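# Shelve glove boxes from cart into wall dispenser slots

## Task

A wall-mounted glove dispenser has three slots, holding small, medium and large sizes in left-to-right order. Take the two glove boxes on the cart and put each one into the slot matching its size. The cart and the pedal bin are free to be moved. At the end, open the gripper, back away from the boxes, and make sure the robot is upright and not leaning; a fall or tilt means failure.

## Robot and tools

ROBOT. A Hello Robot Stretch 3. It has one arm, no second one. The parts are a two-wheeled base, a mast carrying a lift, and a telescoping arm that sticks out to the robot's RIGHT side, ending in a wrist (yaw, pitch, roll) and a two-finger gripper. The arm cannot reach forward; the base must drive to shift the gripper along the robot's forward direction. The base measures 0.33 m front to back and 0.34 m across. It spins about the point between its drive wheels, 0.05 m back from its front edge. Stowed (arm in, wrist folded), the turning circle has radius 0.28 m; an unfolded, level wrist reaches outside it. The base cannot slide sideways.

FRAMES. Base frame: origin on the floor between the drive wheels, x ahead, y to the left, z upward. hand_pose is reported in this frame at the point where closed fingertips meet; at zero wrist angles its x axis is up, y points back along the arm to the mast, z toward the rear. Odometry frame is the base frame as it was at the start. Heading grows to the left, range -3.142 to 3.142; odometry counts wheel turns, so slip shows up as motion.

execute_actions. Argument "actions": a list holding a single action, or empty to just read state and pictures. One action may contain "base", "joints", or both, plus optional "contact_limits"; its motions start at once and may finish at different times. "base" holds exactly one command, both relative to where the base last reported itself: {"translate_m": d}, metres, -1 to 1, positive is forward; or {"rotate_rad": d}, radians, -3.2 to 3.2, positive turns left (counter-clockwise seen from above). "joints" is a map of joint name to an absolute target (not an offset): lift_m 0 to 1.1 (arm height on the mast); arm_m 0 to 0.52 (extension); wrist_yaw_rad -1.345 to 4.42 (0 along the arm, positive swings toward the front, 3.0 tucks it over the base); wrist_pitch_rad -1.57 to 0.451 (0 level, negative tips fingertips down); wrist_roll_rad -2.911 to 2.911 (0 fingers side by side, horizontal); gripper_m -0.089 to 0.179 (larger is wider; the real fingertip gap is less than the value, about 0.007 less when almost shut and 0.025 less fully open, zero below 0.007); head_pan_rad -3.953 to 1.73 (0 ahead, positive left, -1.57 looks down the arm); head_tilt_rad -1.53 to 0.419 (negative looks down). Done tolerances: lift and arm ±0.004, gripper ±0.004, yaw/roll/head ±0.02, pitch ±0.05. "contact_limits" may only hold arm_m: an effort percentage 1 to 100 at which the arm's motion halts with contact_stop (lower is softer; too low halts instantly). Optional "cameras": a list from head_camera, nav_camera, wrist_camera, all; omitted/null/["all"] gives all, [] gives none. Unknown keys, names or out-of-range numbers reject the whole call. No action runs over 15 s. A joint or base left out of an action may keep driving to its previous target unseen.

wait: {"seconds": 0 to 10}; commands nothing, returns state and pictures. zoom_image: {"camera", "region": [x0, y0, x1, y1]} in pixels of that camera's most recent full picture, top-left origin, at most 504 by 504. finished_scene: {"scene": n}; irreversible, reports success. Once a call reports a stop, later motion calls in the same reply are skipped.

RESULTS. base_status and joint_status tell how each motion ended: "done" (for the base, wheels turned the commanded amount even with slip), "off_target" (stuck away from target, possibly still pushing), "contact_stop", "time_out", "torque_fault"; after the last three the old target is dropped. on_its_own covers things not commanded in this call; "held at" there is the held target, not the actual position. motor_effort is percent of maximum, positive toward higher values, with the peak in brackets; readings carry fixed bias and noise. A rest effort flagged outside its range suggests pushing or a load. Positive wheel effort pushes forward. turned_by_wheels and turned_by_imu give rotation since the last result. base_tilt in degrees (forward, right positive) has a fixed error up to about 4 degrees. lidar_m: 12 distances in 30-degree sectors, first straight ahead then counter-clockwise (4th left, 7th behind, 10th right), plane 0.17 m up, range 0.15 to 12 m, "-" for nothing; blind to clear objects, low items, thin legs, and partly blocked by the robot's own body at sectors 5, 6, 9, 10. wrist_depth_mm and head_depth_mm are 7x7 median depth grids from the top left (head image arrives sideways).

CAMERAS. head_camera and nav_camera move with the head pan/tilt; wrist_camera rides on the gripper.

SPEED. Full base speed needs lift_m under 0.30, arm_m under 0.03 and wrist_yaw_rad over 2.54; otherwise 0.10 m/s and 0.63 rad/s.

GRIPPING. Close to a gripper_m below the box's width to grip (lower squeezes harder; a stall guard eases off, so heavy items may slip; send a new value to squeeze again). Release by opening at least 0.02 past the touching value. Neither reading nor "done" proves a grasp; check images.

SAFETY. Fold or unfold the wrist only with lift_m 0.32 to 0.95, pitch -0.4, roll near 0; when folded the lift may go down to 0.25. With yaw under -0.4 keep pitch at -0.5 or lower. Arm and lift halt and go slack on firm contact; a slack lift can sink under load or be pushed up by closing fingers on a surface. Base, wrist and head never stop on contact; wrist servos that strain for seconds shut off for 10 s. Pushing on something rigid with the gripper above about 0.45 m can tip the robot, more so with higher limits or a repeated push; so can driving while holding or pushing fixed things, or snagging furniture, especially reversing. If tipped: reverse the last move in small steps, free the gripper, lower lift_m to about 0.2. Avoid drops, slams and hard shoves; a loose object may occasionally get nudged. The robot keeps its last command while you think.

Each tool is called after "Call:" as a command line: name --argument value for each argument, lists and objects as JSON in quotes; but a table of rows of numbers goes row by row, as --pt "numbers of a row", without its own name.

## Session

I'll start by looking at the current state.

Call:
execute_actions --actions '[]'

Scene clock: 0.00 s.
base_odometry: x=+0.000 y=+0.000 heading=+0.000 (m, m, rad; odometry frame)
turned_by_wheels: +0.000 (rad since the last result)
turned_by_imu: +0.000 (rad since the last result)
base_tilt: forward=+1.1 right=+1.6 (deg)
lidar_m: 2.33 2.34 1.72 0.93 0.93 1.12 1.98 2.00 2.46 2.24 1.97 2.18
head_depth_mm: 1580 2554 2574 2560 2535 2538 2487 / 1588 2491 2510 2521 2474 2455 2426 / 1827 2438 2425 2449 2411 2393 2376 / 1829 2369 2379 2373 2361 2330 2305 / 1844 2334 2318 2303 2301 2277 2267 / 1873 2273 2265 2250 2243 2229 2210 / 1898 2225 2210 2194 2182 2171 2152
base_status: not commanded
joint_positions: lift_m=+0.411 arm_m=-0.002 wrist_yaw_rad=+3.008 wrist_pitch_rad=-0.420 wrist_roll_rad=+0.003 gripper_m=+0.037 head_pan_rad=+0.019 head_tilt_rad=+0.009
joint_status: not commanded
motor_effort: left_wheel=+1 right_wheel=+1 lift_m=+25 arm_m=+0 wrist_yaw_rad=+0 wrist_pitch_rad=+4 wrist_roll_rad=+0 gripper_m=+1 head_pan_rad=+1 head_tilt_rad=+1 (%)
hand_pose: x=+0.0087 y=+0.0788 z=+0.4232 quat_wxyz=(+0.194, +0.701, +0.101, +0.679) (m; base frame)
wrist_depth_mm: 739 - 864 964 - - - / 809 - 942 - - - - / 857 - - - - - - / 962 - - - - - - / 834 833 873 842 842 842 838 / 682 696 - 682 681 686 712 / 583 590 585 586 564 589 593
pictures: head_camera (sideways: a quarter turn clockwise sets it upright), nav_camera (sideways: a quarter turn counterclockwise sets it upright), wrist_camera
Images, in order (width x height): head_camera 896x504, nav_camera 672x504, wrist_camera 644x364.

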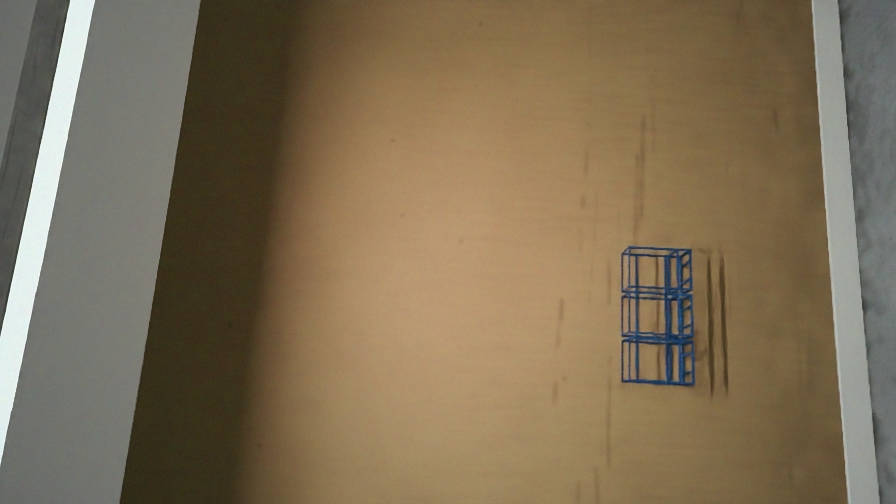

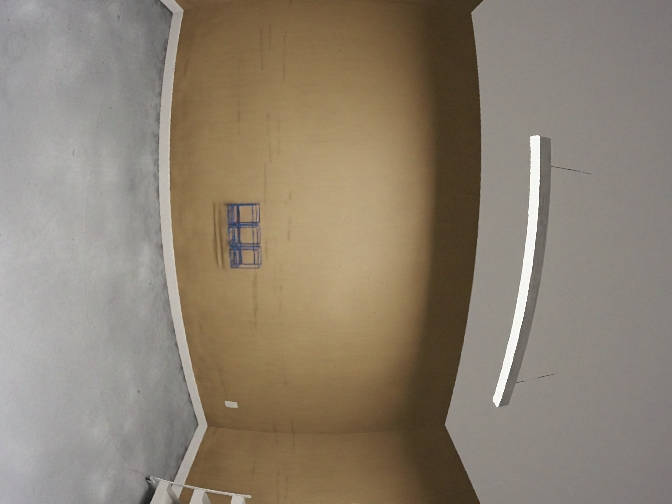

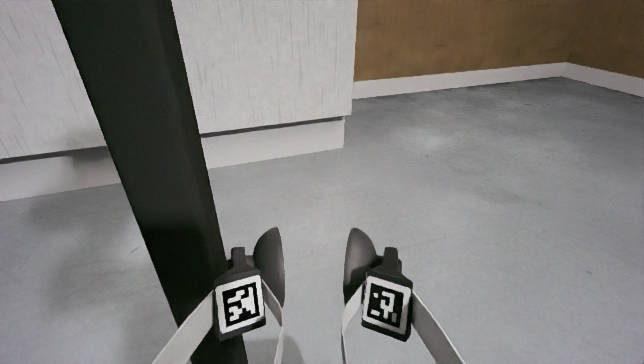

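Call:
execute_actions --actions '[{"joints": {"head_pan_rad": 1.2, "head_tilt_rad": -0.6}}]' --cameras '["head_camera", "nav_camera"]'

Call:
execute_actions --actions '[{"joints": {"head_pan_rad": -1.57, "head_tilt_rad": -0.6}}]' --cameras '["head_camera", "nav_camera"]'

Call:
execute_actions --actions '[{"joints": {"head_pan_rad": -3.14, "head_tilt_rad": -0.6}}]' --cameras '["head_camera", "nav_camera"]'

Scene clock: 15.80 s.
base_odometry: x=+0.000 y=+0.000 heading=+0.000 (m, m, rad; odometry frame)
turned_by_wheels: +0.000 (rad since the last result)
turned_by_imu: -0.001 (rad since the last result)
base_tilt: forward=+1.1 right=+1.6 (deg)
lidar_m: 2.34 2.34 1.72 0.93 0.93 1.11 1.99 1.99 2.46 2.24 1.97 2.18
head_depth_mm: 1936 2177 2533 2548 1922 1548 1300 / 1800 2020 2313 2463 1900 1534 1290 / 1683 1861 2105 2333 1875 1518 1282 / 1572 1749 1951 2184 1860 1512 1270 / 1478 1633 1811 2034 1851 1491 1259 / 1394 1521 1041 1106 1253 1410 1253 / 1328 1105 975 1038 1153 1361 1246
base_status: not commanded
joint_positions: lift_m=+0.411 arm_m=-0.002 wrist_yaw_rad=+3.008 wrist_pitch_rad=-0.420 wrist_roll_rad=+0.003 gripper_m=+0.037 head_pan_rad=+1.193 head_tilt_rad=-0.592
joint_status: all done
motor_effort: left_wheel=+1(0) right_wheel=+1(1) lift_m=+24(25) arm_m=+0(1) wrist_yaw_rad=+1(0) wrist_pitch_rad=+4(4) wrist_roll_rad=+0(0) gripper_m=+0(1) head_pan_rad=+4(47) head_tilt_rad=-3(28) (%)
hand_pose: x=+0.0087 y=+0.0788 z=+0.4232 quat_wxyz=(+0.194, +0.701, +0.101, +0.679) (m; base frame)
wrist_depth_mm: 733 - 867 953 - - - / 791 - 949 - - - - / 848 - - - - - - / 929 991 - - - - - / 819 831 861 825 844 840 851 / 686 677 - 685 694 710 694 / 581 590 586 591 580 590 593
pictures: head_camera (sideways: a quarter turn clockwise sets it upright), nav_camera (sideways: a quarter turn counterclockwise sets it upright)
Images, in order (width x height): head_camera 896x504, nav_camera 672x504.

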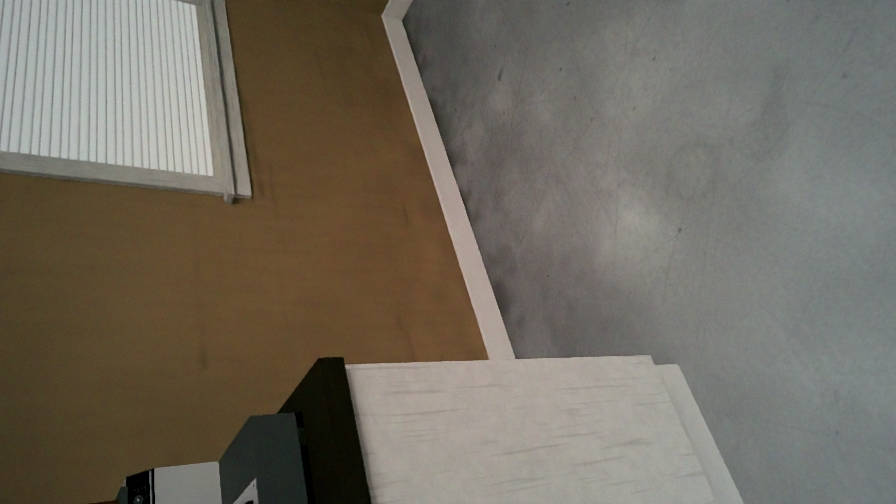

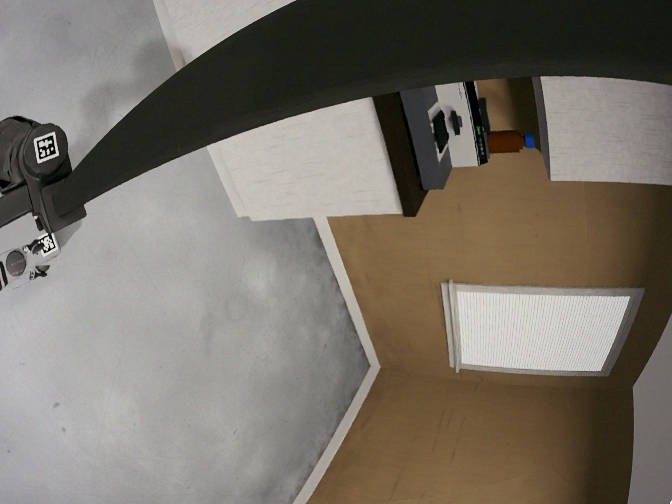

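Scene clock: 17.57 s.
base_odometry: x=+0.000 y=+0.000 heading=+0.000 (m, m, rad; odometry frame)
turned_by_wheels: +0.000 (rad since the last result)
turned_by_imu: +0.000 (rad since the last result)
base_tilt: forward=+1.1 right=+1.6 (deg)
lidar_m: 2.34 2.35 1.72 0.93 0.93 1.12 1.99 2.00 2.46 2.23 1.97 2.17
head_depth_mm: 2061 2285 2543 2522 1937 1544 1300 / 2023 2247 2486 2493 1904 1534 1286 / 1990 2188 2442 2467 1882 1522 1278 / 1950 2144 2385 2459 1851 1514 1269 / 1913 2100 2324 2396 1838 1499 1262 / 1868 2048 2270 2371 1825 1488 1259 / 1842 2018 2229 2357 1814 1480 1246
base_status: not commanded
joint_positions: lift_m=+0.411 arm_m=-0.002 wrist_yaw_rad=+3.008 wrist_pitch_rad=-0.420 wrist_roll_rad=+0.003 gripper_m=+0.037 head_pan_rad=-1.563 head_tilt_rad=-0.592
joint_status: all done
motor_effort: left_wheel=+1(0) right_wheel=+1(1) lift_m=+25(25) arm_m=+0(0) wrist_yaw_rad=+0(0) wrist_pitch_rad=+4(4) wrist_roll_rad=+0(0) gripper_m=+1(1) head_pan_rad=-3(46) head_tilt_rad=-3(3) (%)
hand_pose: x=+0.0087 y=+0.0788 z=+0.4232 quat_wxyz=(+0.194, +0.701, +0.101, +0.679) (m; base frame)
wrist_depth_mm: 738 - 874 938 - - - / 789 - 962 - - - - / 861 - - - - - - / 960 - - - - - - / 837 827 860 841 851 848 844 / 695 690 - 680 698 687 694 / 585 582 587 592 574 594 594
pictures: head_camera (sideways: a quarter turn clockwise sets it upright), nav_camera (sideways: a quarter turn counterclockwise sets it upright)
Images, in order (width x height): head_camera 896x504, nav_camera 672x504.

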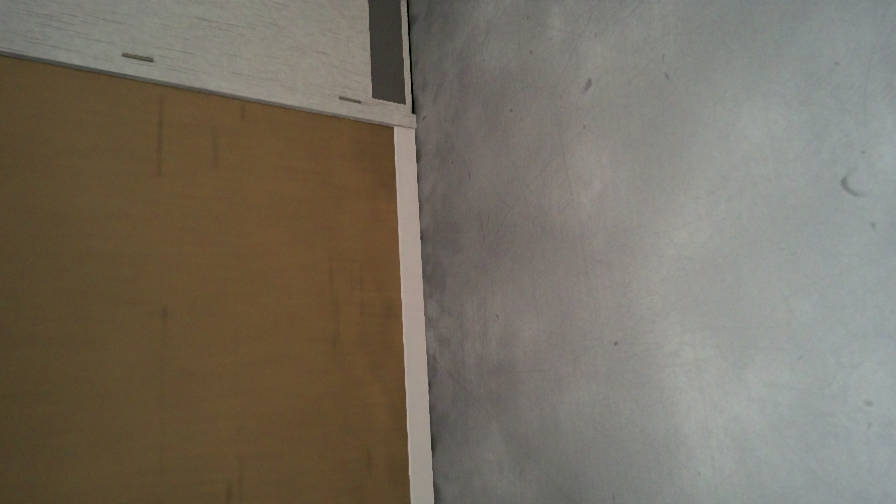

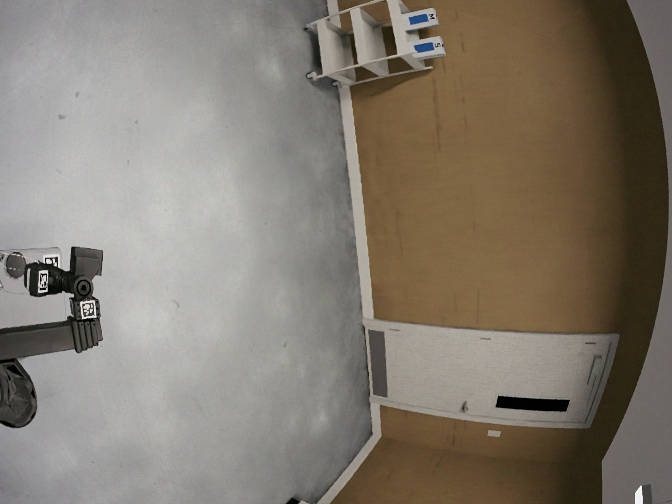

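Scene clock: 18.87 s.
base_odometry: x=+0.000 y=+0.000 heading=+0.000 (m, m, rad; odometry frame)
turned_by_wheels: +0.000 (rad since the last result)
turned_by_imu: +0.000 (rad since the last result)
base_tilt: forward=+1.1 right=+1.6 (deg)
lidar_m: 2.34 2.34 1.72 0.93 0.93 1.12 1.99 2.00 2.46 2.23 1.97 2.18
head_depth_mm: 2279 2511 2756 2225 1785 1548 1299 / 2215 2468 2764 2470 1897 1530 1287 / 2185 2382 2663 2458 1876 1521 1277 / 2126 2362 2292 2320 1862 1508 1273 / 2087 2296 2253 2272 1838 1493 1262 / 2054 2237 2466 2279 1834 1483 1256 / 1663 1798 1986 2150 1813 1468 1247
base_status: not commanded
joint_positions: lift_m=+0.411 arm_m=-0.002 wrist_yaw_rad=+3.008 wrist_pitch_rad=-0.420 wrist_roll_rad=+0.003 gripper_m=+0.037 head_pan_rad=-3.133 head_tilt_rad=-0.592
joint_status: all done
motor_effort: left_wheel=+0(0) right_wheel=+1(1) lift_m=+26(25) arm_m=+0(0) wrist_yaw_rad=+0(0) wrist_pitch_rad=+4(4) wrist_roll_rad=+0(0) gripper_m=+0(1) head_pan_rad=-3(46) head_tilt_rad=-3(4) (%)
hand_pose: x=+0.0087 y=+0.0788 z=+0.4232 quat_wxyz=(+0.194, +0.701, +0.101, +0.679) (m; base frame)
wrist_depth_mm: 742 - 885 965 - - - / 792 - 957 - - - - / 853 - - - - - - / 937 - - - - - - / 834 837 876 831 845 843 843 / 695 685 - 689 686 703 705 / 582 589 585 581 573 592 595
pictures: head_camera (sideways: a quarter turn clockwise sets it upright), nav_camera (sideways: a quarter turn counterclockwise sets it upright)
Images, in order (width x height): head_camera 896x504, nav_camera 672x504.

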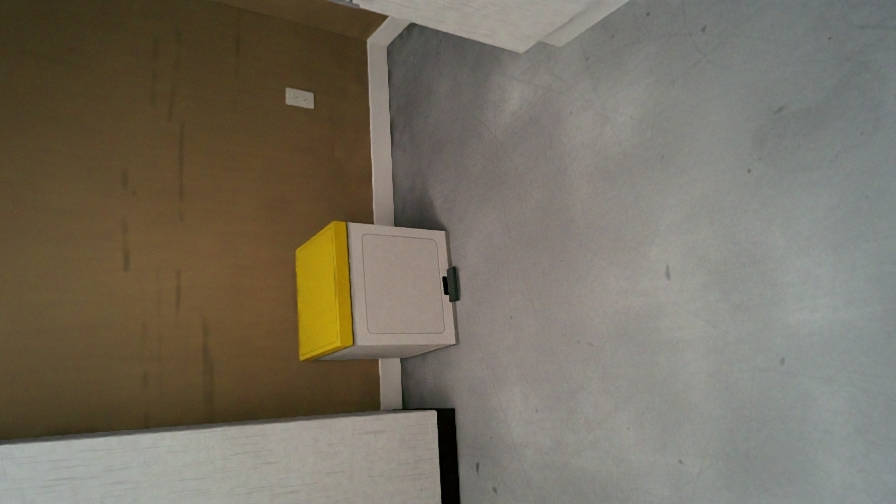

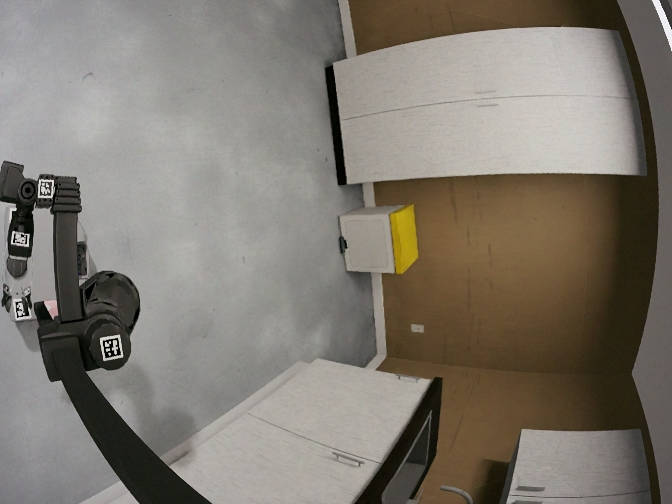

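Call:
execute_actions --actions '[{"joints": {"head_pan_rad": -0.9, "head_tilt_rad": -0.35}}]' --cameras '["head_camera", "nav_camera"]'

Scene clock: 30.70 s.
base_odometry: x=+0.000 y=+0.000 heading=+0.000 (m, m, rad; odometry frame)
turned_by_wheels: +0.000 (rad since the last result)
turned_by_imu: -0.001 (rad since the last result)
base_tilt: forward=+1.1 right=+1.6 (deg)
lidar_m: 2.34 2.35 1.71 0.93 0.93 1.12 1.98 2.00 2.46 2.23 1.97 2.17
head_depth_mm: 1907 1992 2081 2186 2309 1964 1546 / 1974 2077 2187 2293 2406 1949 1532 / 2058 2170 2290 2430 2497 1918 1524 / 2146 2289 2384 2355 2444 1898 1510 / 2253 2378 2485 2380 2430 1890 1503 / 2381 2496 2662 2871 2508 1870 1488 / 2475 2654 2810 3022 2493 1855 1478
base_status: not commanded
joint_positions: lift_m=+0.411 arm_m=-0.002 wrist_yaw_rad=+3.008 wrist_pitch_rad=-0.420 wrist_roll_rad=+0.003 gripper_m=+0.037 head_pan_rad=-0.907 head_tilt_rad=-0.359
joint_status: all done
motor_effort: left_wheel=+0(1) right_wheel=+1(1) lift_m=+26(25) arm_m=+0(0) wrist_yaw_rad=+0(1) wrist_pitch_rad=+4(4) wrist_roll_rad=+0(0) gripper_m=+1(1) head_pan_rad=+4(46) head_tilt_rad=+3(18) (%)
hand_pose: x=+0.0087 y=+0.0788 z=+0.4232 quat_wxyz=(+0.194, +0.701, +0.101, +0.679) (m; base frame)
wrist_depth_mm: 742 - 879 966 - - - / 794 - 943 - - - - / 857 - - - - - - / 948 - - - - - - / 828 836 880 852 844 839 832 / 683 688 - 693 704 689 706 / 582 586 583 577 570 590 586
pictures: head_camera (sideways: a quarter turn clockwise sets it upright), nav_camera (sideways: a quarter turn counterclockwise sets it upright)
Images, in order (width x height): head_camera 896x504, nav_camera 672x504.

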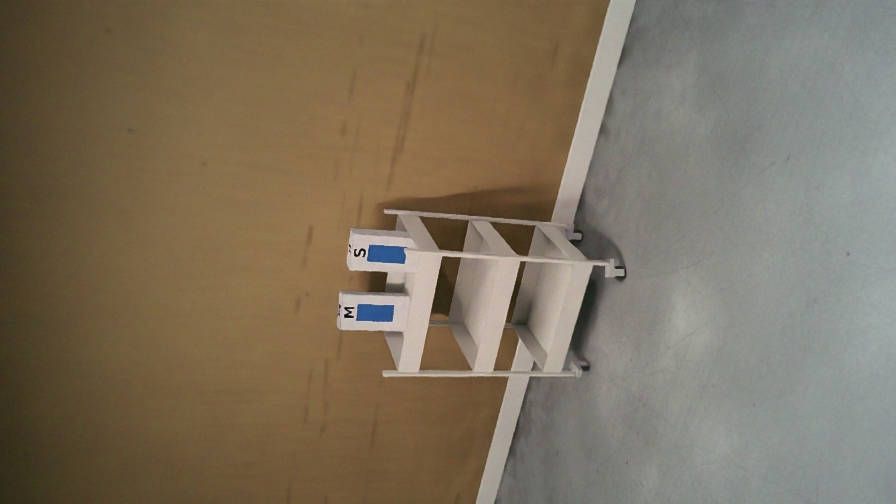

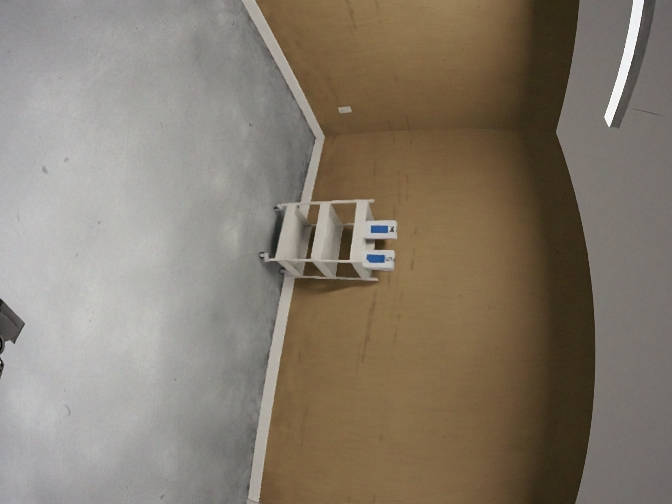

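Call:
zoom_image --camera "head_camera" --region '[300, 170, 660, 410]'

Region (300, 170, 660, 410) of head_camera's 896x504 image, scaled by 1.400, with more detail than that image has.

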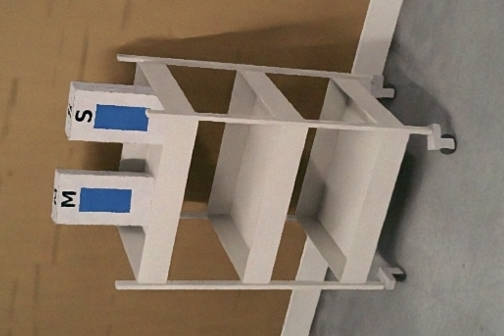

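Call:
execute_actions --actions '[{"joints": {"head_pan_rad": 0.0, "head_tilt_rad": -0.3}}]' --cameras '["head_camera"]'

Call:
zoom_image --camera "head_camera" --region '[340, 200, 560, 420]'

Scene clock: 80.50 s.
base_odometry: x=+0.000 y=+0.000 heading=+0.000 (m, m, rad; odometry frame)
turned_by_wheels: +0.000 (rad since the last result)
turned_by_imu: -0.001 (rad since the last result)
base_tilt: forward=+1.1 right=+1.6 (deg)
lidar_m: 2.33 2.35 1.71 0.92 0.93 1.12 1.99 1.99 2.47 2.24 1.97 2.18
head_depth_mm: 2252 2398 2547 2690 2814 2088 1620 / 2209 2318 2463 2612 2757 2069 1607 / 2144 2284 2387 2543 2668 2052 1590 / 2092 2214 2338 2474 2588 2042 1580 / 2057 2177 2275 2412 2521 2010 1569 / 2007 2097 2235 2341 2458 1995 1552 / 1965 2057 2169 2294 2402 1972 1551
base_status: not commanded
joint_positions: lift_m=+0.411 arm_m=-0.002 wrist_yaw_rad=+3.008 wrist_pitch_rad=-0.420 wrist_roll_rad=+0.003 gripper_m=+0.037 head_pan_rad=-0.007 head_tilt_rad=-0.310
joint_status: all done
motor_effort: left_wheel=+0(1) right_wheel=+1(1) lift_m=+25(25) arm_m=+0(1) wrist_yaw_rad=+1(0) wrist_pitch_rad=+4(4) wrist_roll_rad=+0(0) gripper_m=+1(1) head_pan_rad=+4(45) head_tilt_rad=+3(8) (%)
hand_pose: x=+0.0087 y=+0.0788 z=+0.4232 quat_wxyz=(+0.194, +0.701, +0.101, +0.679) (m; base frame)
wrist_depth_mm: 732 - 873 968 - - - / 786 - 975 - - - - / 842 - - - - - - / 963 996 - - - - - / 839 851 867 843 856 837 854 / 685 693 - 688 686 694 705 / 597 596 583 583 569 588 588
pictures: head_camera (sideways: a quarter turn clockwise sets it upright)
Images, in order (width x height): head_camera 896x504.

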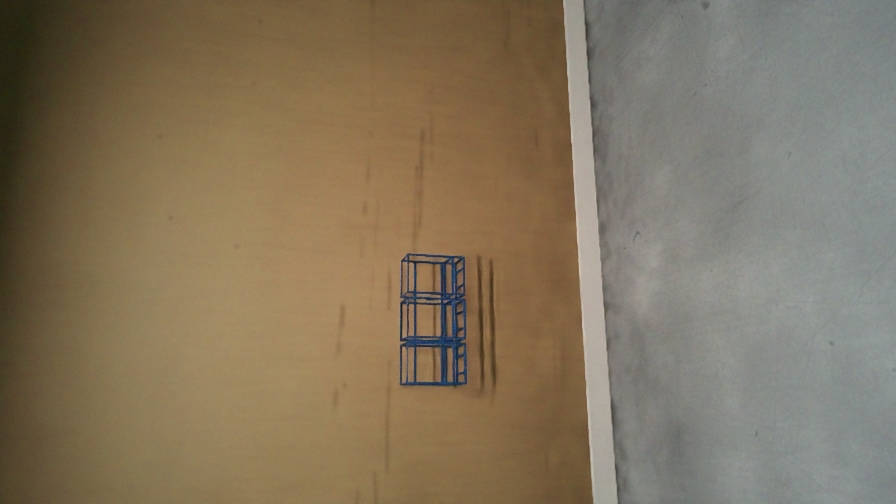

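Region (340, 200, 560, 420) of head_camera's 896x504 image, scaled by 2.291, with more detail than that image has.

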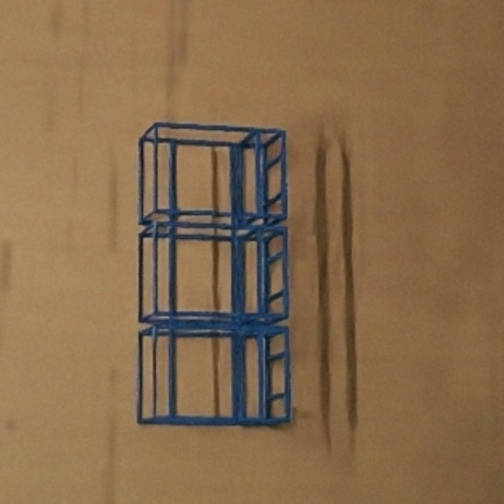

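Call:
execute_actions --actions '[{"joints": {"lift_m": 0.27, "head_pan_rad": 0.0, "head_tilt_rad": -0.5}}]' --cameras '[]'

Call:
execute_actions --actions '[{"base": {"rotate_rad": -0.7}}]' --cameras '["head_camera"]'

Scene clock: 98.80 s.
base_odometry: x=+0.000 y=+0.000 heading=+0.000 (m, m, rad; odometry frame)
turned_by_wheels: +0.000 (rad since the last result)
turned_by_imu: -0.001 (rad since the last result)
base_tilt: forward=+1.1 right=+1.6 (deg)
lidar_m: 2.34 2.34 1.72 0.92 0.93 1.12 1.99 2.00 2.47 2.23 1.97 2.18
head_depth_mm: 2189 2381 2631 2816 2180 1693 1383 / 2136 2324 2551 2727 2151 1672 1371 / 2101 2263 2479 2668 2134 1667 1364 / 2044 2221 2390 2609 2109 1654 1356 / 1998 2171 2337 2552 2084 1636 1344 / 1961 2123 2286 2483 2053 1623 1337 / 1915 2074 2247 2410 2041 1612 1328
base_status: not commanded
joint_positions: lift_m=+0.270 arm_m=-0.002 wrist_yaw_rad=+3.008 wrist_pitch_rad=-0.421 wrist_roll_rad=+0.003 gripper_m=+0.037 head_pan_rad=-0.007 head_tilt_rad=-0.493
joint_status: all done
motor_effort: left_wheel=+1(1) right_wheel=+1(1) lift_m=+23(23) arm_m=+0(0) wrist_yaw_rad=+0(1) wrist_pitch_rad=+4(4) wrist_roll_rad=+0(0) gripper_m=+0(1) head_pan_rad=+4(5) head_tilt_rad=-3(15) (%)
hand_pose: x=+0.0087 y=+0.0786 z=+0.2820 quat_wxyz=(+0.194, +0.701, +0.101, +0.679) (m; base frame)
wrist_depth_mm: 734 - 871 972 - - - / 800 - 963 - - - - / 908 - - - - - - / 756 752 774 772 783 800 786 / 604 611 636 611 612 619 624 / 505 507 - 522 510 513 510 / 446 - - - 420 432 436
pictures: none
No camera images: the call's "cameras" was empty. Leave "cameras" out to get every camera's image.

Scene clock: 100.50 s.
base_odometry: x=+0.000 y=+0.000 heading=-0.700 (m, m, rad; odometry frame)
turned_by_wheels: -0.700 (rad since the last result)
turned_by_imu: -0.705 (rad since the last result)
base_tilt: forward=+1.1 right=+1.6 (deg)
lidar_m: 1.97 2.35 2.34 1.91 0.93 0.93 1.01 1.56 1.99 2.18 2.25 2.03
head_depth_mm: 1981 2096 2243 2387 2153 1694 1382 / 2111 2237 2182 2454 2148 1671 1369 / 2235 2389 2356 2479 2115 1669 1363 / 2400 2561 2789 2764 2099 1641 1353 / 2581 2793 3043 2876 2066 1628 1338 / 2661 2872 3126 2852 2055 1615 1335 / 2425 2633 2788 2780 2026 1604 1326
base_status: done
joint_positions: lift_m=+0.270 arm_m=-0.002 wrist_yaw_rad=+3.008 wrist_pitch_rad=-0.421 wrist_roll_rad=+0.003 gripper_m=+0.037 head_pan_rad=-0.007 head_tilt_rad=-0.494
joint_status: not commanded
motor_effort: left_wheel=+4(15) right_wheel=-4(12) lift_m=+22(23) arm_m=+0(1) wrist_yaw_rad=+0(0) wrist_pitch_rad=+4(4) wrist_roll_rad=+0(0) gripper_m=+0(1) head_pan_rad=+4(4) head_tilt_rad=-2(3) (%)
hand_pose: x=+0.0087 y=+0.0786 z=+0.2820 quat_wxyz=(+0.194, +0.701, +0.101, +0.679) (m; base frame)
wrist_depth_mm: 736 - - - - - - / 773 - - - - - - / 867 - - - - - - / 768 772 777 770 777 789 786 / 609 614 646 630 614 615 619 / 502 507 - 531 517 514 515 / 444 - - - 422 436 438
pictures: head_camera (sideways: a quarter turn clockwise sets it upright)
Images, in order (width x height): head_camera 896x504.

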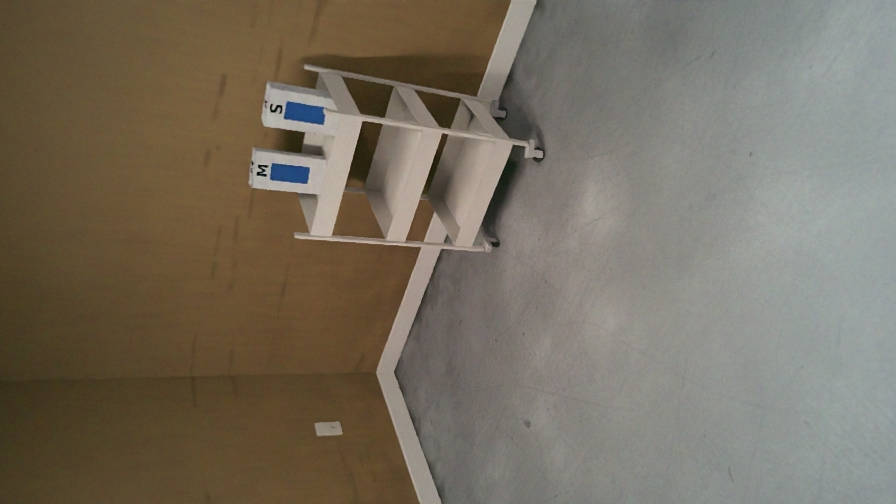

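Call:
execute_actions --actions '[{"base": {"translate_m": 1.0}, "joints": {"head_pan_rad": -0.4}}]' --cameras '[]'

Call:
execute_actions --actions '[{"base": {"translate_m": 0.6}, "joints": {"head_pan_rad": -0.7}}]' --cameras '[]'

Call:
execute_actions --actions '[{"base": {"rotate_rad": 0.9}, "joints": {"head_pan_rad": -1.57, "head_tilt_rad": -0.6}}]' --cameras '["head_camera", "nav_camera"]'

Scene clock: 114.10 s.
base_odometry: x=+0.765 y=-0.644 heading=-0.700 (m, m, rad; odometry frame)
turned_by_wheels: +0.000 (rad since the last result)
turned_by_imu: +0.004 (rad since the last result)
base_tilt: forward=+1.1 right=+1.6 (deg)
lidar_m: 1.12 1.72 1.70 1.88 2.32 1.71 1.87 2.63 2.62 1.80 1.46 1.04
head_depth_mm: 1176 1263 1365 1476 1609 1688 1383 / 1205 1291 1396 1519 1673 1673 1369 / 1234 1329 1423 1537 1718 1657 1364 / 1263 1356 1458 1315 1459 1543 1351 / 1301 1400 1490 1394 1496 1542 1342 / 1338 1449 1559 1408 1542 1525 1334 / 1372 1488 1636 1781 1927 1605 1323
base_status: done
joint_positions: lift_m=+0.270 arm_m=-0.002 wrist_yaw_rad=+3.008 wrist_pitch_rad=-0.422 wrist_roll_rad=+0.003 gripper_m=+0.037 head_pan_rad=-0.393 head_tilt_rad=-0.495
joint_status: all done
motor_effort: left_wheel=+4(17) right_wheel=-3(6) lift_m=+22(23) arm_m=+0(0) wrist_yaw_rad=+1(1) wrist_pitch_rad=+4(4) wrist_roll_rad=+0(0) gripper_m=+0(0) head_pan_rad=-3(30) head_tilt_rad=-2(2) (%)
hand_pose: x=+0.0087 y=+0.0786 z=+0.2820 quat_wxyz=(+0.194, +0.701, +0.101, +0.679) (m; base frame)
wrist_depth_mm: - - - - - - - / - - - - - - - / - - - - - - - / 778 747 777 781 783 793 789 / 605 610 658 614 617 617 621 / 502 503 - 535 507 515 512 / 441 - - - 419 438 438
pictures: none
No camera images: the call's "cameras" was empty. Leave "cameras" out to get every camera's image.

Scene clock: 117.67 s.
base_odometry: x=+1.224 y=-1.030 heading=-0.700 (m, m, rad; odometry frame)
turned_by_wheels: +0.000 (rad since the last result)
turned_by_imu: +0.003 (rad since the last result)
base_tilt: forward=+1.1 right=+1.5 (deg)
lidar_m: 1.08 1.33 1.33 1.46 2.29 2.25 2.40 3.02 2.37 1.22 0.56 0.56
head_depth_mm: 822 890 971 1063 1182 1327 1384 / 822 888 966 1061 1177 1275 1335 / 819 885 962 1027 896 833 941 / 815 880 960 1024 897 829 938 / 813 878 954 1037 976 820 931 / 810 875 951 858 891 814 925 / 807 870 950 1015 965 775 920
base_status: done
joint_positions: lift_m=+0.270 arm_m=-0.002 wrist_yaw_rad=+3.008 wrist_pitch_rad=-0.422 wrist_roll_rad=+0.003 gripper_m=+0.037 head_pan_rad=-0.693 head_tilt_rad=-0.495
joint_status: all done
motor_effort: left_wheel=+4(17) right_wheel=-3(7) lift_m=+23(23) arm_m=+0(0) wrist_yaw_rad=+1(1) wrist_pitch_rad=+4(4) wrist_roll_rad=+0(0) gripper_m=+1(0) head_pan_rad=-3(26) head_tilt_rad=-2(2) (%)
hand_pose: x=+0.0087 y=+0.0786 z=+0.2820 quat_wxyz=(+0.194, +0.701, +0.101, +0.679) (m; base frame)
wrist_depth_mm: - - - - - - - / - - - - - - - / - - - - - - - / 780 766 775 787 792 773 818 / 611 615 644 618 616 626 615 / 508 505 - 526 505 512 514 / 448 - - - 422 437 438
pictures: none
No camera images: the call's "cameras" was empty. Leave "cameras" out to get every camera's image.

Scene clock: 119.40 s.
base_odometry: x=+1.224 y=-1.030 heading=+0.200 (m, m, rad; odometry frame)
turned_by_wheels: +0.900 (rad since the last result)
turned_by_imu: +0.906 (rad since the last result)
base_tilt: forward=+1.1 right=+1.6 (deg)
lidar_m: 1.33 1.38 1.92 2.25 2.26 3.09 3.02 1.38 0.58 0.56 0.58 1.37
head_depth_mm: 818 895 996 1116 1274 1446 1297 / 818 897 991 1097 1202 1414 1262 / 818 898 995 846 896 991 1093 / 820 898 997 1036 903 990 1091 / 820 897 996 1032 896 982 1084 / 819 900 979 860 888 1002 1045 / 820 900 997 1120 862 994 1195
base_status: done
joint_positions: lift_m=+0.270 arm_m=-0.002 wrist_yaw_rad=+3.008 wrist_pitch_rad=-0.422 wrist_roll_rad=+0.003 gripper_m=+0.037 head_pan_rad=-1.563 head_tilt_rad=-0.593
joint_status: all done
motor_effort: left_wheel=-4(14) right_wheel=+6(17) lift_m=+23(23) arm_m=+0(0) wrist_yaw_rad=+0(1) wrist_pitch_rad=+4(4) wrist_roll_rad=+0(0) gripper_m=+0(0) head_pan_rad=-3(43) head_tilt_rad=-2(11) (%)
hand_pose: x=+0.0087 y=+0.0786 z=+0.2820 quat_wxyz=(+0.194, +0.701, +0.101, +0.679) (m; base frame)
wrist_depth_mm: - - - - - - - / - - - - - - - / - - - - - - - / 773 763 774 783 788 788 800 / 607 614 644 609 616 621 617 / 500 501 - 524 510 510 511 / 444 - - - 418 439 436
pictures: head_camera (sideways: a quarter turn clockwise sets it upright), nav_camera (sideways: a quarter turn counterclockwise sets it upright)
Images, in order (width x height): head_camera 896x504, nav_camera 672x504.

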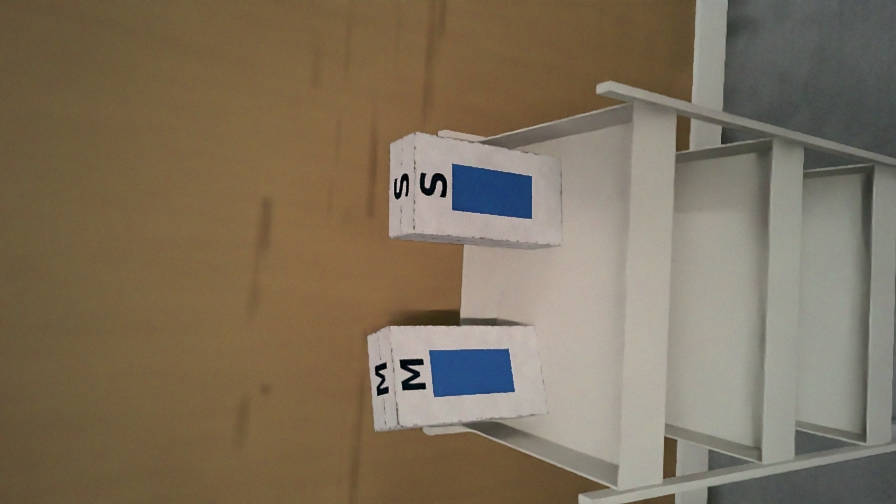

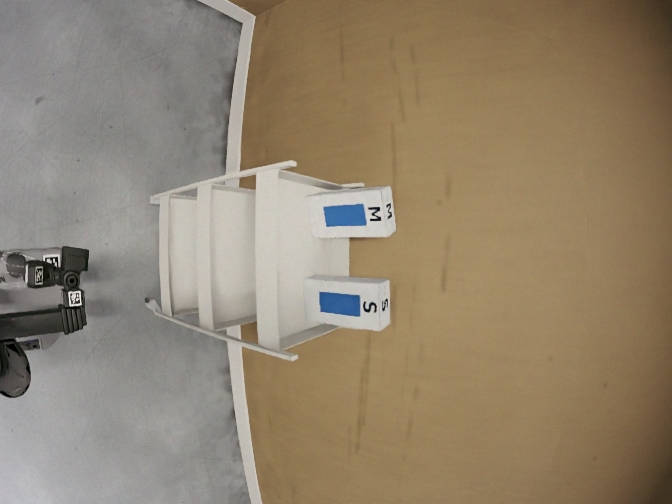

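Call:
execute_actions --actions '[{"joints": {"lift_m": 0.85}}]' --cameras '[]'

Call:
execute_actions --actions '[{"joints": {"wrist_yaw_rad": 0.0, "gripper_m": 0.179}}]' --cameras '[]'

Call:
execute_actions --actions '[{"joints": {"wrist_pitch_rad": 0.0}}]'

Scene clock: 178.80 s.
base_odometry: x=+1.224 y=-1.030 heading=+0.200 (m, m, rad; odometry frame)
turned_by_wheels: +0.000 (rad since the last result)
turned_by_imu: -0.002 (rad since the last result)
base_tilt: forward=+1.1 right=+1.6 (deg)
lidar_m: 1.33 1.38 1.92 2.25 2.26 3.11 3.01 1.38 0.58 0.56 0.58 1.37
head_depth_mm: 817 898 996 1114 1272 1443 1362 / 819 898 996 1095 1204 1421 1357 / 818 898 997 847 897 989 912 / 817 898 1000 1034 899 992 1012 / 820 899 997 1033 895 982 913 / 821 900 982 860 888 1002 963 / 817 899 998 1119 865 989 1197
base_status: not commanded
joint_positions: lift_m=+0.850 arm_m=-0.002 wrist_yaw_rad=+3.008 wrist_pitch_rad=-0.422 wrist_roll_rad=+0.003 gripper_m=+0.037 head_pan_rad=-1.563 head_tilt_rad=-0.593
joint_status: all done
motor_effort: left_wheel=-5(4) right_wheel=+6(6) lift_m=+28(27) arm_m=+0(0) wrist_yaw_rad=+0(0) wrist_pitch_rad=+4(4) wrist_roll_rad=+0(0) gripper_m=+0(0) head_pan_rad=-3(3) head_tilt_rad=-2(3) (%)
hand_pose: x=+0.0087 y=+0.0786 z=+0.8617 quat_wxyz=(+0.194, +0.701, +0.101, +0.679) (m; base frame)
wrist_depth_mm: - - - - - - - / - - - - - - - / - - - - - - - / - - - - - - - / - - - - - - - / - - - - - - - / - - - - - - -
pictures: none
No camera images: the call's "cameras" was empty. Leave "cameras" out to get every camera's image.

Scene clock: 181.30 s.
base_odometry: x=+1.224 y=-1.030 heading=+0.200 (m, m, rad; odometry frame)
turned_by_wheels: +0.000 (rad since the last result)
turned_by_imu: +0.000 (rad since the last result)
base_tilt: forward=+1.1 right=+1.5 (deg)
lidar_m: 1.33 1.39 1.91 2.25 2.26 3.09 3.02 1.38 0.58 0.56 0.58 1.37
head_depth_mm: 819 896 994 1116 1272 1441 1356 / 818 898 997 1097 1201 1415 1347 / 819 899 997 849 897 986 908 / 818 897 996 1034 898 770 - / 820 899 996 1033 895 996 1030 / 820 898 982 857 889 978 1044 / 820 899 997 1119 865 992 1193
base_status: not commanded
joint_positions: lift_m=+0.850 arm_m=-0.002 wrist_yaw_rad=+0.002 wrist_pitch_rad=-0.422 wrist_roll_rad=+0.003 gripper_m=+0.179 head_pan_rad=-1.563 head_tilt_rad=-0.593
joint_status: all done
motor_effort: left_wheel=-4(4) right_wheel=+6(6) lift_m=+28(27) arm_m=+0(0) wrist_yaw_rad=-1(2) wrist_pitch_rad=+4(4) wrist_roll_rad=+0(0) gripper_m=+1(84) head_pan_rad=-3(3) head_tilt_rad=-3(3) (%)
hand_pose: x=-0.0210 y=-0.3673 z=+0.8617 quat_wxyz=(+0.691, +0.149, -0.692, -0.148) (m; base frame)
wrist_depth_mm: 669 678 679 688 667 679 698 / 746 741 522 722 518 745 740 / 818 817 568 702 770 822 818 / 893 854 601 584 584 894 888 / - 419 420 418 418 969 - / - - 736 742 772 - - / - - 632 641 632 - -
pictures: none
No camera images: the call's "cameras" was empty. Leave "cameras" out to get every camera's image.

Scene clock: 182.30 s.
base_odometry: x=+1.224 y=-1.030 heading=+0.200 (m, m, rad; odometry frame)
turned_by_wheels: +0.000 (rad since the last result)
turned_by_imu: +0.000 (rad since the last result)
base_tilt: forward=+1.1 right=+1.6 (deg)
lidar_m: 1.33 1.38 1.92 2.25 2.27 3.10 3.02 1.38 0.58 0.56 0.58 1.38
head_depth_mm: 818 899 994 1117 1270 1449 1363 / 819 898 995 1096 1210 1426 1352 / 819 896 995 849 898 974 913 / 819 896 993 1035 901 - - / 819 899 998 1034 897 985 1083 / 819 898 983 859 913 1000 1042 / 819 902 996 1120 863 993 1199
base_status: not commanded
joint_positions: lift_m=+0.850 arm_m=-0.002 wrist_yaw_rad=+0.002 wrist_pitch_rad=-0.023 wrist_roll_rad=+0.003 gripper_m=+0.179 head_pan_rad=-1.563 head_tilt_rad=-0.593
joint_status: all done
motor_effort: left_wheel=-5(4) right_wheel=+6(6) lift_m=+27(27) arm_m=+0(0) wrist_yaw_rad=-1(1) wrist_pitch_rad=+7(6) wrist_roll_rad=+0(0) gripper_m=+1(1) head_pan_rad=-3(3) head_tilt_rad=-3(2) (%)
hand_pose: x=-0.0209 y=-0.3990 z=+0.9587 quat_wxyz=(+0.706, +0.009, -0.708, -0.007) (m; base frame)
wrist_depth_mm: 712 717 711 697 713 705 709 / 722 723 731 736 736 731 733 / 747 760 745 748 751 756 760 / 763 770 776 776 775 775 775 / 786 798 563 790 788 799 804 / 817 817 583 677 808 826 797 / - 579 568 551 554 860 837
pictures: head_camera (sideways: a quarter turn clockwise sets it upright), nav_camera (sideways: a quarter turn counterclockwise sets it upright), wrist_camera
Images, in order (width x height): head_camera 896x504, nav_camera 672x504, wrist_camera 644x364.

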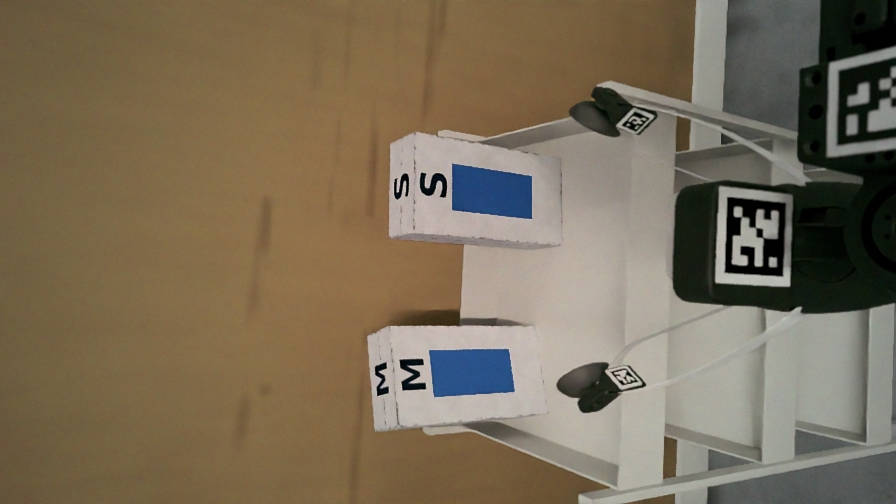

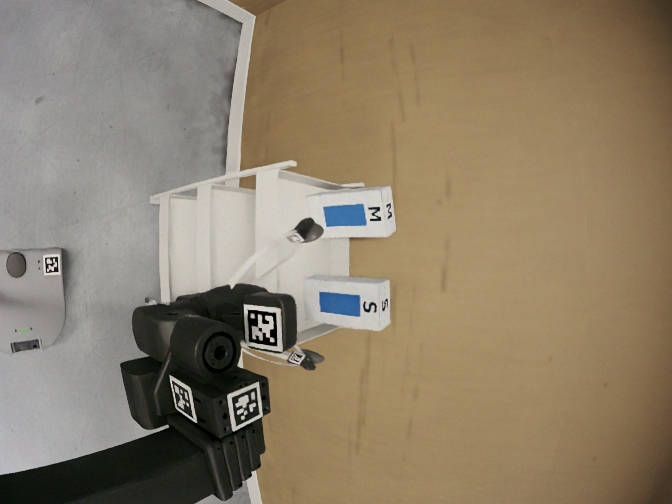

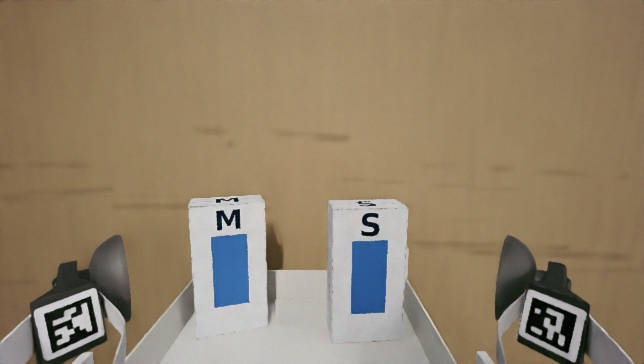

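Call:
execute_actions --actions '[{"base": {"translate_m": -0.075}, "joints": {"arm_m": 0.22, "lift_m": 0.84}}]' --cameras '["head_camera", "wrist_camera"]'

Scene clock: 212.53 s.
base_odometry: x=+1.151 y=-1.045 heading=+0.200 (m, m, rad; odometry frame)
turned_by_wheels: +0.000 (rad since the last result)
turned_by_imu: -0.002 (rad since the last result)
base_tilt: forward=+1.1 right=+1.5 (deg)
lidar_m: 1.40 1.47 2.02 2.23 2.26 3.03 2.94 1.38 1.02 0.56 0.58 1.42
head_depth_mm: 816 896 990 1118 1242 - - / 817 897 993 1091 - 1445 1286 / 818 895 995 1061 - 1444 1253 / 817 898 996 815 - 1016 1091 / 816 899 995 1033 895 985 1084 / 818 898 980 907 888 1003 1042 / 818 898 981 866 881 993 1100
base_status: done
joint_positions: lift_m=+0.840 arm_m=+0.220 wrist_yaw_rad=+0.001 wrist_pitch_rad=-0.021 wrist_roll_rad=+0.003 gripper_m=+0.179 head_pan_rad=-1.563 head_tilt_rad=-0.593
joint_status: all done
motor_effort: left_wheel=-5(11) right_wheel=+6(8) lift_m=+22(22) arm_m=+3(3) wrist_yaw_rad=+1(2) wrist_pitch_rad=+6(7) wrist_roll_rad=+0(0) gripper_m=+0(0) head_pan_rad=-3(3) head_tilt_rad=-3(3) (%)
hand_pose: x=-0.0213 y=-0.6204 z=+0.9493 quat_wxyz=(+0.706, +0.008, -0.708, -0.007) (m; base frame)
wrist_depth_mm: 495 491 491 493 496 495 491 / 504 509 508 511 511 511 510 / 519 525 521 519 525 522 521 / 532 533 535 538 544 532 544 / 448 544 551 363 548 550 559 / 310 351 562 303 567 569 577 / - 353 472 310 573 584 590
pictures: head_camera (sideways: a quarter turn clockwise sets it upright), wrist_camera
Images, in order (width x height): head_camera 896x504, wrist_camera 644x364.

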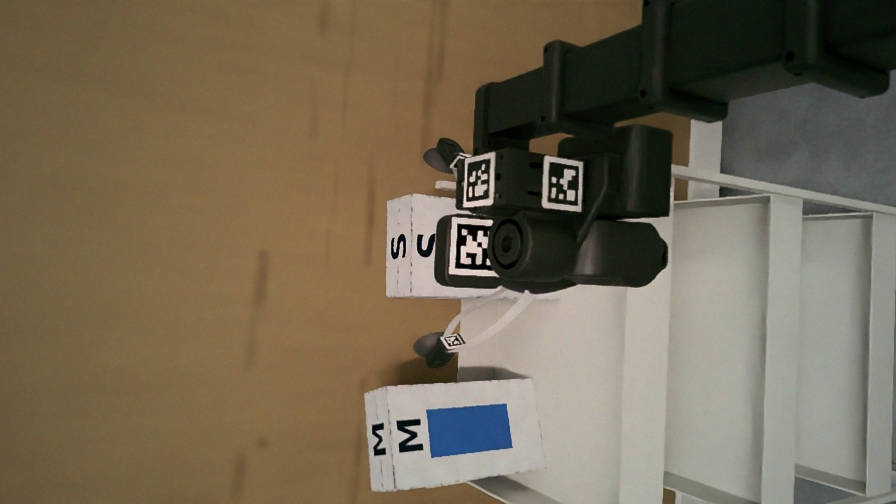

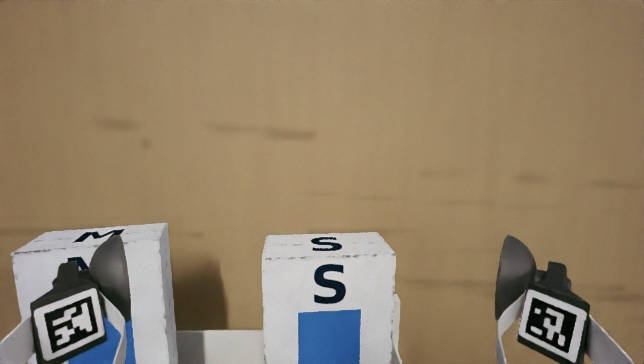

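Call:
execute_actions --actions '[{"base": {"translate_m": -0.01}, "joints": {"arm_m": 0.28, "lift_m": 0.755}}]' --cameras '["head_camera", "wrist_camera"]'

Scene clock: 251.60 s.
base_odometry: x=+1.141 y=-1.047 heading=+0.200 (m, m, rad; odometry frame)
turned_by_wheels: +0.000 (rad since the last result)
turned_by_imu: -0.001 (rad since the last result)
base_tilt: forward=+1.1 right=+1.6 (deg)
lidar_m: 1.41 1.47 2.04 2.23 2.27 3.03 2.92 1.38 1.02 0.56 0.58 1.42
head_depth_mm: 817 897 991 1116 1267 1443 1338 / 816 897 992 1120 1245 - - / 817 898 994 1078 - 1439 1254 / 819 896 995 835 - 1014 1088 / 816 897 999 1058 895 983 1083 / 817 898 995 915 886 1002 1041 / 818 899 980 857 881 992 1095
base_status: done
joint_positions: lift_m=+0.755 arm_m=+0.280 wrist_yaw_rad=+0.001 wrist_pitch_rad=-0.021 wrist_roll_rad=+0.003 gripper_m=+0.179 head_pan_rad=-1.563 head_tilt_rad=-0.593
joint_status: all done
motor_effort: left_wheel=-4(11) right_wheel=+6(10) lift_m=+22(26) arm_m=+4(5) wrist_yaw_rad=-1(0) wrist_pitch_rad=+6(6) wrist_roll_rad=+0(0) gripper_m=+1(0) head_pan_rad=-3(3) head_tilt_rad=-3(3) (%)
hand_pose: x=-0.0213 y=-0.6804 z=+0.8644 quat_wxyz=(+0.706, +0.008, -0.708, -0.007) (m; base frame)
wrist_depth_mm: 436 434 434 436 438 439 439 / 444 445 449 446 453 447 450 / 458 456 460 464 460 461 463 / 260 470 470 226 461 475 475 / 262 484 477 229 482 491 495 / 265 495 388 235 494 505 507 / - 377 382 243 360 515 508
pictures: head_camera (sideways: a quarter turn clockwise sets it upright), wrist_camera
Images, in order (width x height): head_camera 896x504, wrist_camera 644x364.

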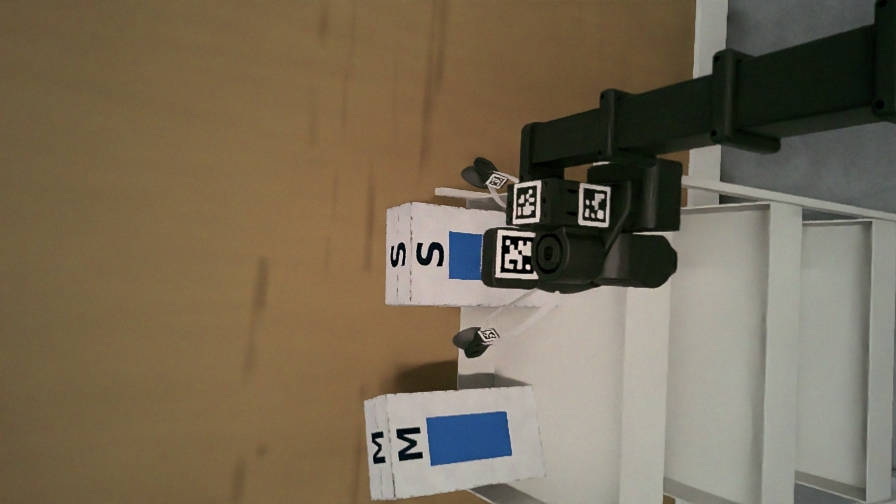

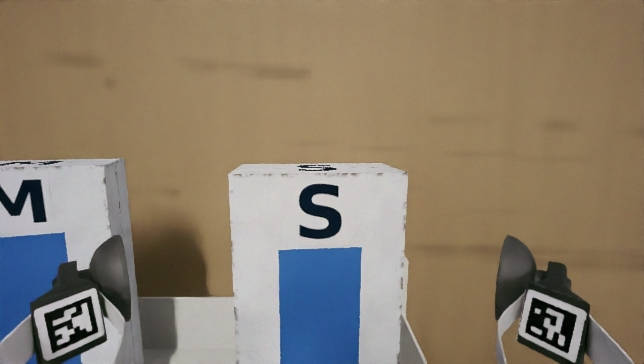

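Call:
execute_actions --actions '[{"joints": {"arm_m": 0.39}, "contact_limits": {"arm_m": 15}}]' --cameras '["head_camera", "wrist_camera"]'

Scene clock: 270.67 s.
base_odometry: x=+1.141 y=-1.047 heading=+0.200 (m, m, rad; odometry frame)
turned_by_wheels: +0.000 (rad since the last result)
turned_by_imu: -0.001 (rad since the last result)
base_tilt: forward=+1.1 right=+1.6 (deg)
lidar_m: 1.42 1.47 2.04 2.23 2.26 3.02 2.93 1.38 1.02 0.56 0.58 1.42
head_depth_mm: 820 896 993 1115 1274 1443 1363 / 819 896 995 1116 1249 - - / 817 898 994 1060 765 1386 1250 / 817 897 994 821 850 989 1091 / 817 897 994 1034 896 982 1084 / 817 898 994 912 887 1002 1041 / 818 899 980 857 879 992 1094
base_status: not commanded
joint_positions: lift_m=+0.755 arm_m=+0.390 wrist_yaw_rad=+0.001 wrist_pitch_rad=-0.021 wrist_roll_rad=+0.003 gripper_m=+0.179 head_pan_rad=-1.563 head_tilt_rad=-0.593
joint_status: all done
motor_effort: left_wheel=-4(4) right_wheel=+6(6) lift_m=+23(23) arm_m=+4(4) wrist_yaw_rad=+0(1) wrist_pitch_rad=+6(6) wrist_roll_rad=+0(1) gripper_m=+0(1) head_pan_rad=-3(3) head_tilt_rad=-3(3) (%)
contact_limits: arm_m 15 (drawing in: default 28, maximum 46; extending or still: default 39, maximum 63)
hand_pose: x=-0.0213 y=-0.7904 z=+0.8644 quat_wxyz=(+0.706, +0.008, -0.708, -0.007) (m; base frame)
wrist_depth_mm: 326 328 330 330 333 331 334 / 338 338 338 340 342 339 339 / 345 346 346 349 350 346 350 / 355 353 353 355 354 357 361 / 363 363 110 113 117 366 371 / 370 111 113 116 120 124 380 / - 115 116 119 124 386 388
pictures: head_camera (sideways: a quarter turn clockwise sets it upright), wrist_camera
Images, in order (width x height): head_camera 896x504, wrist_camera 644x364.

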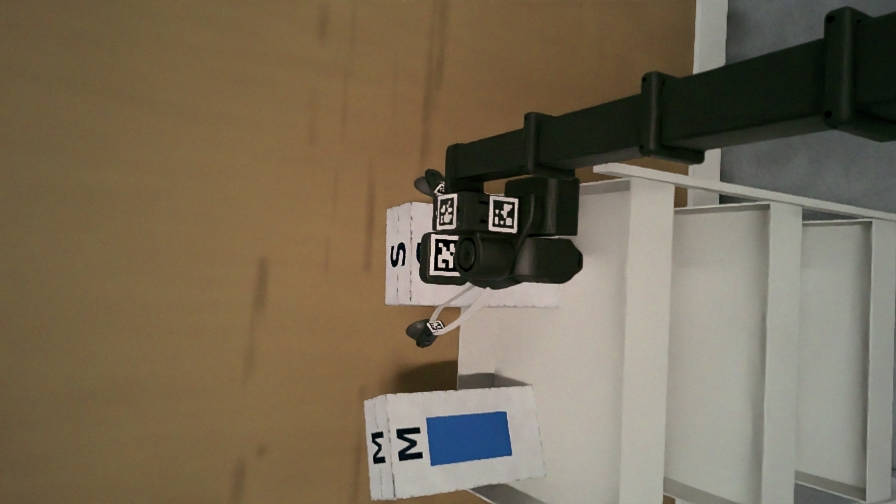

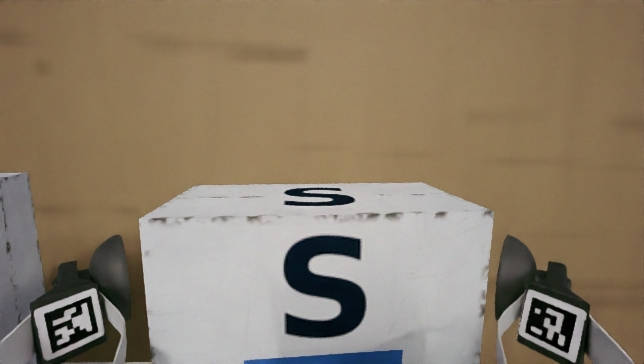

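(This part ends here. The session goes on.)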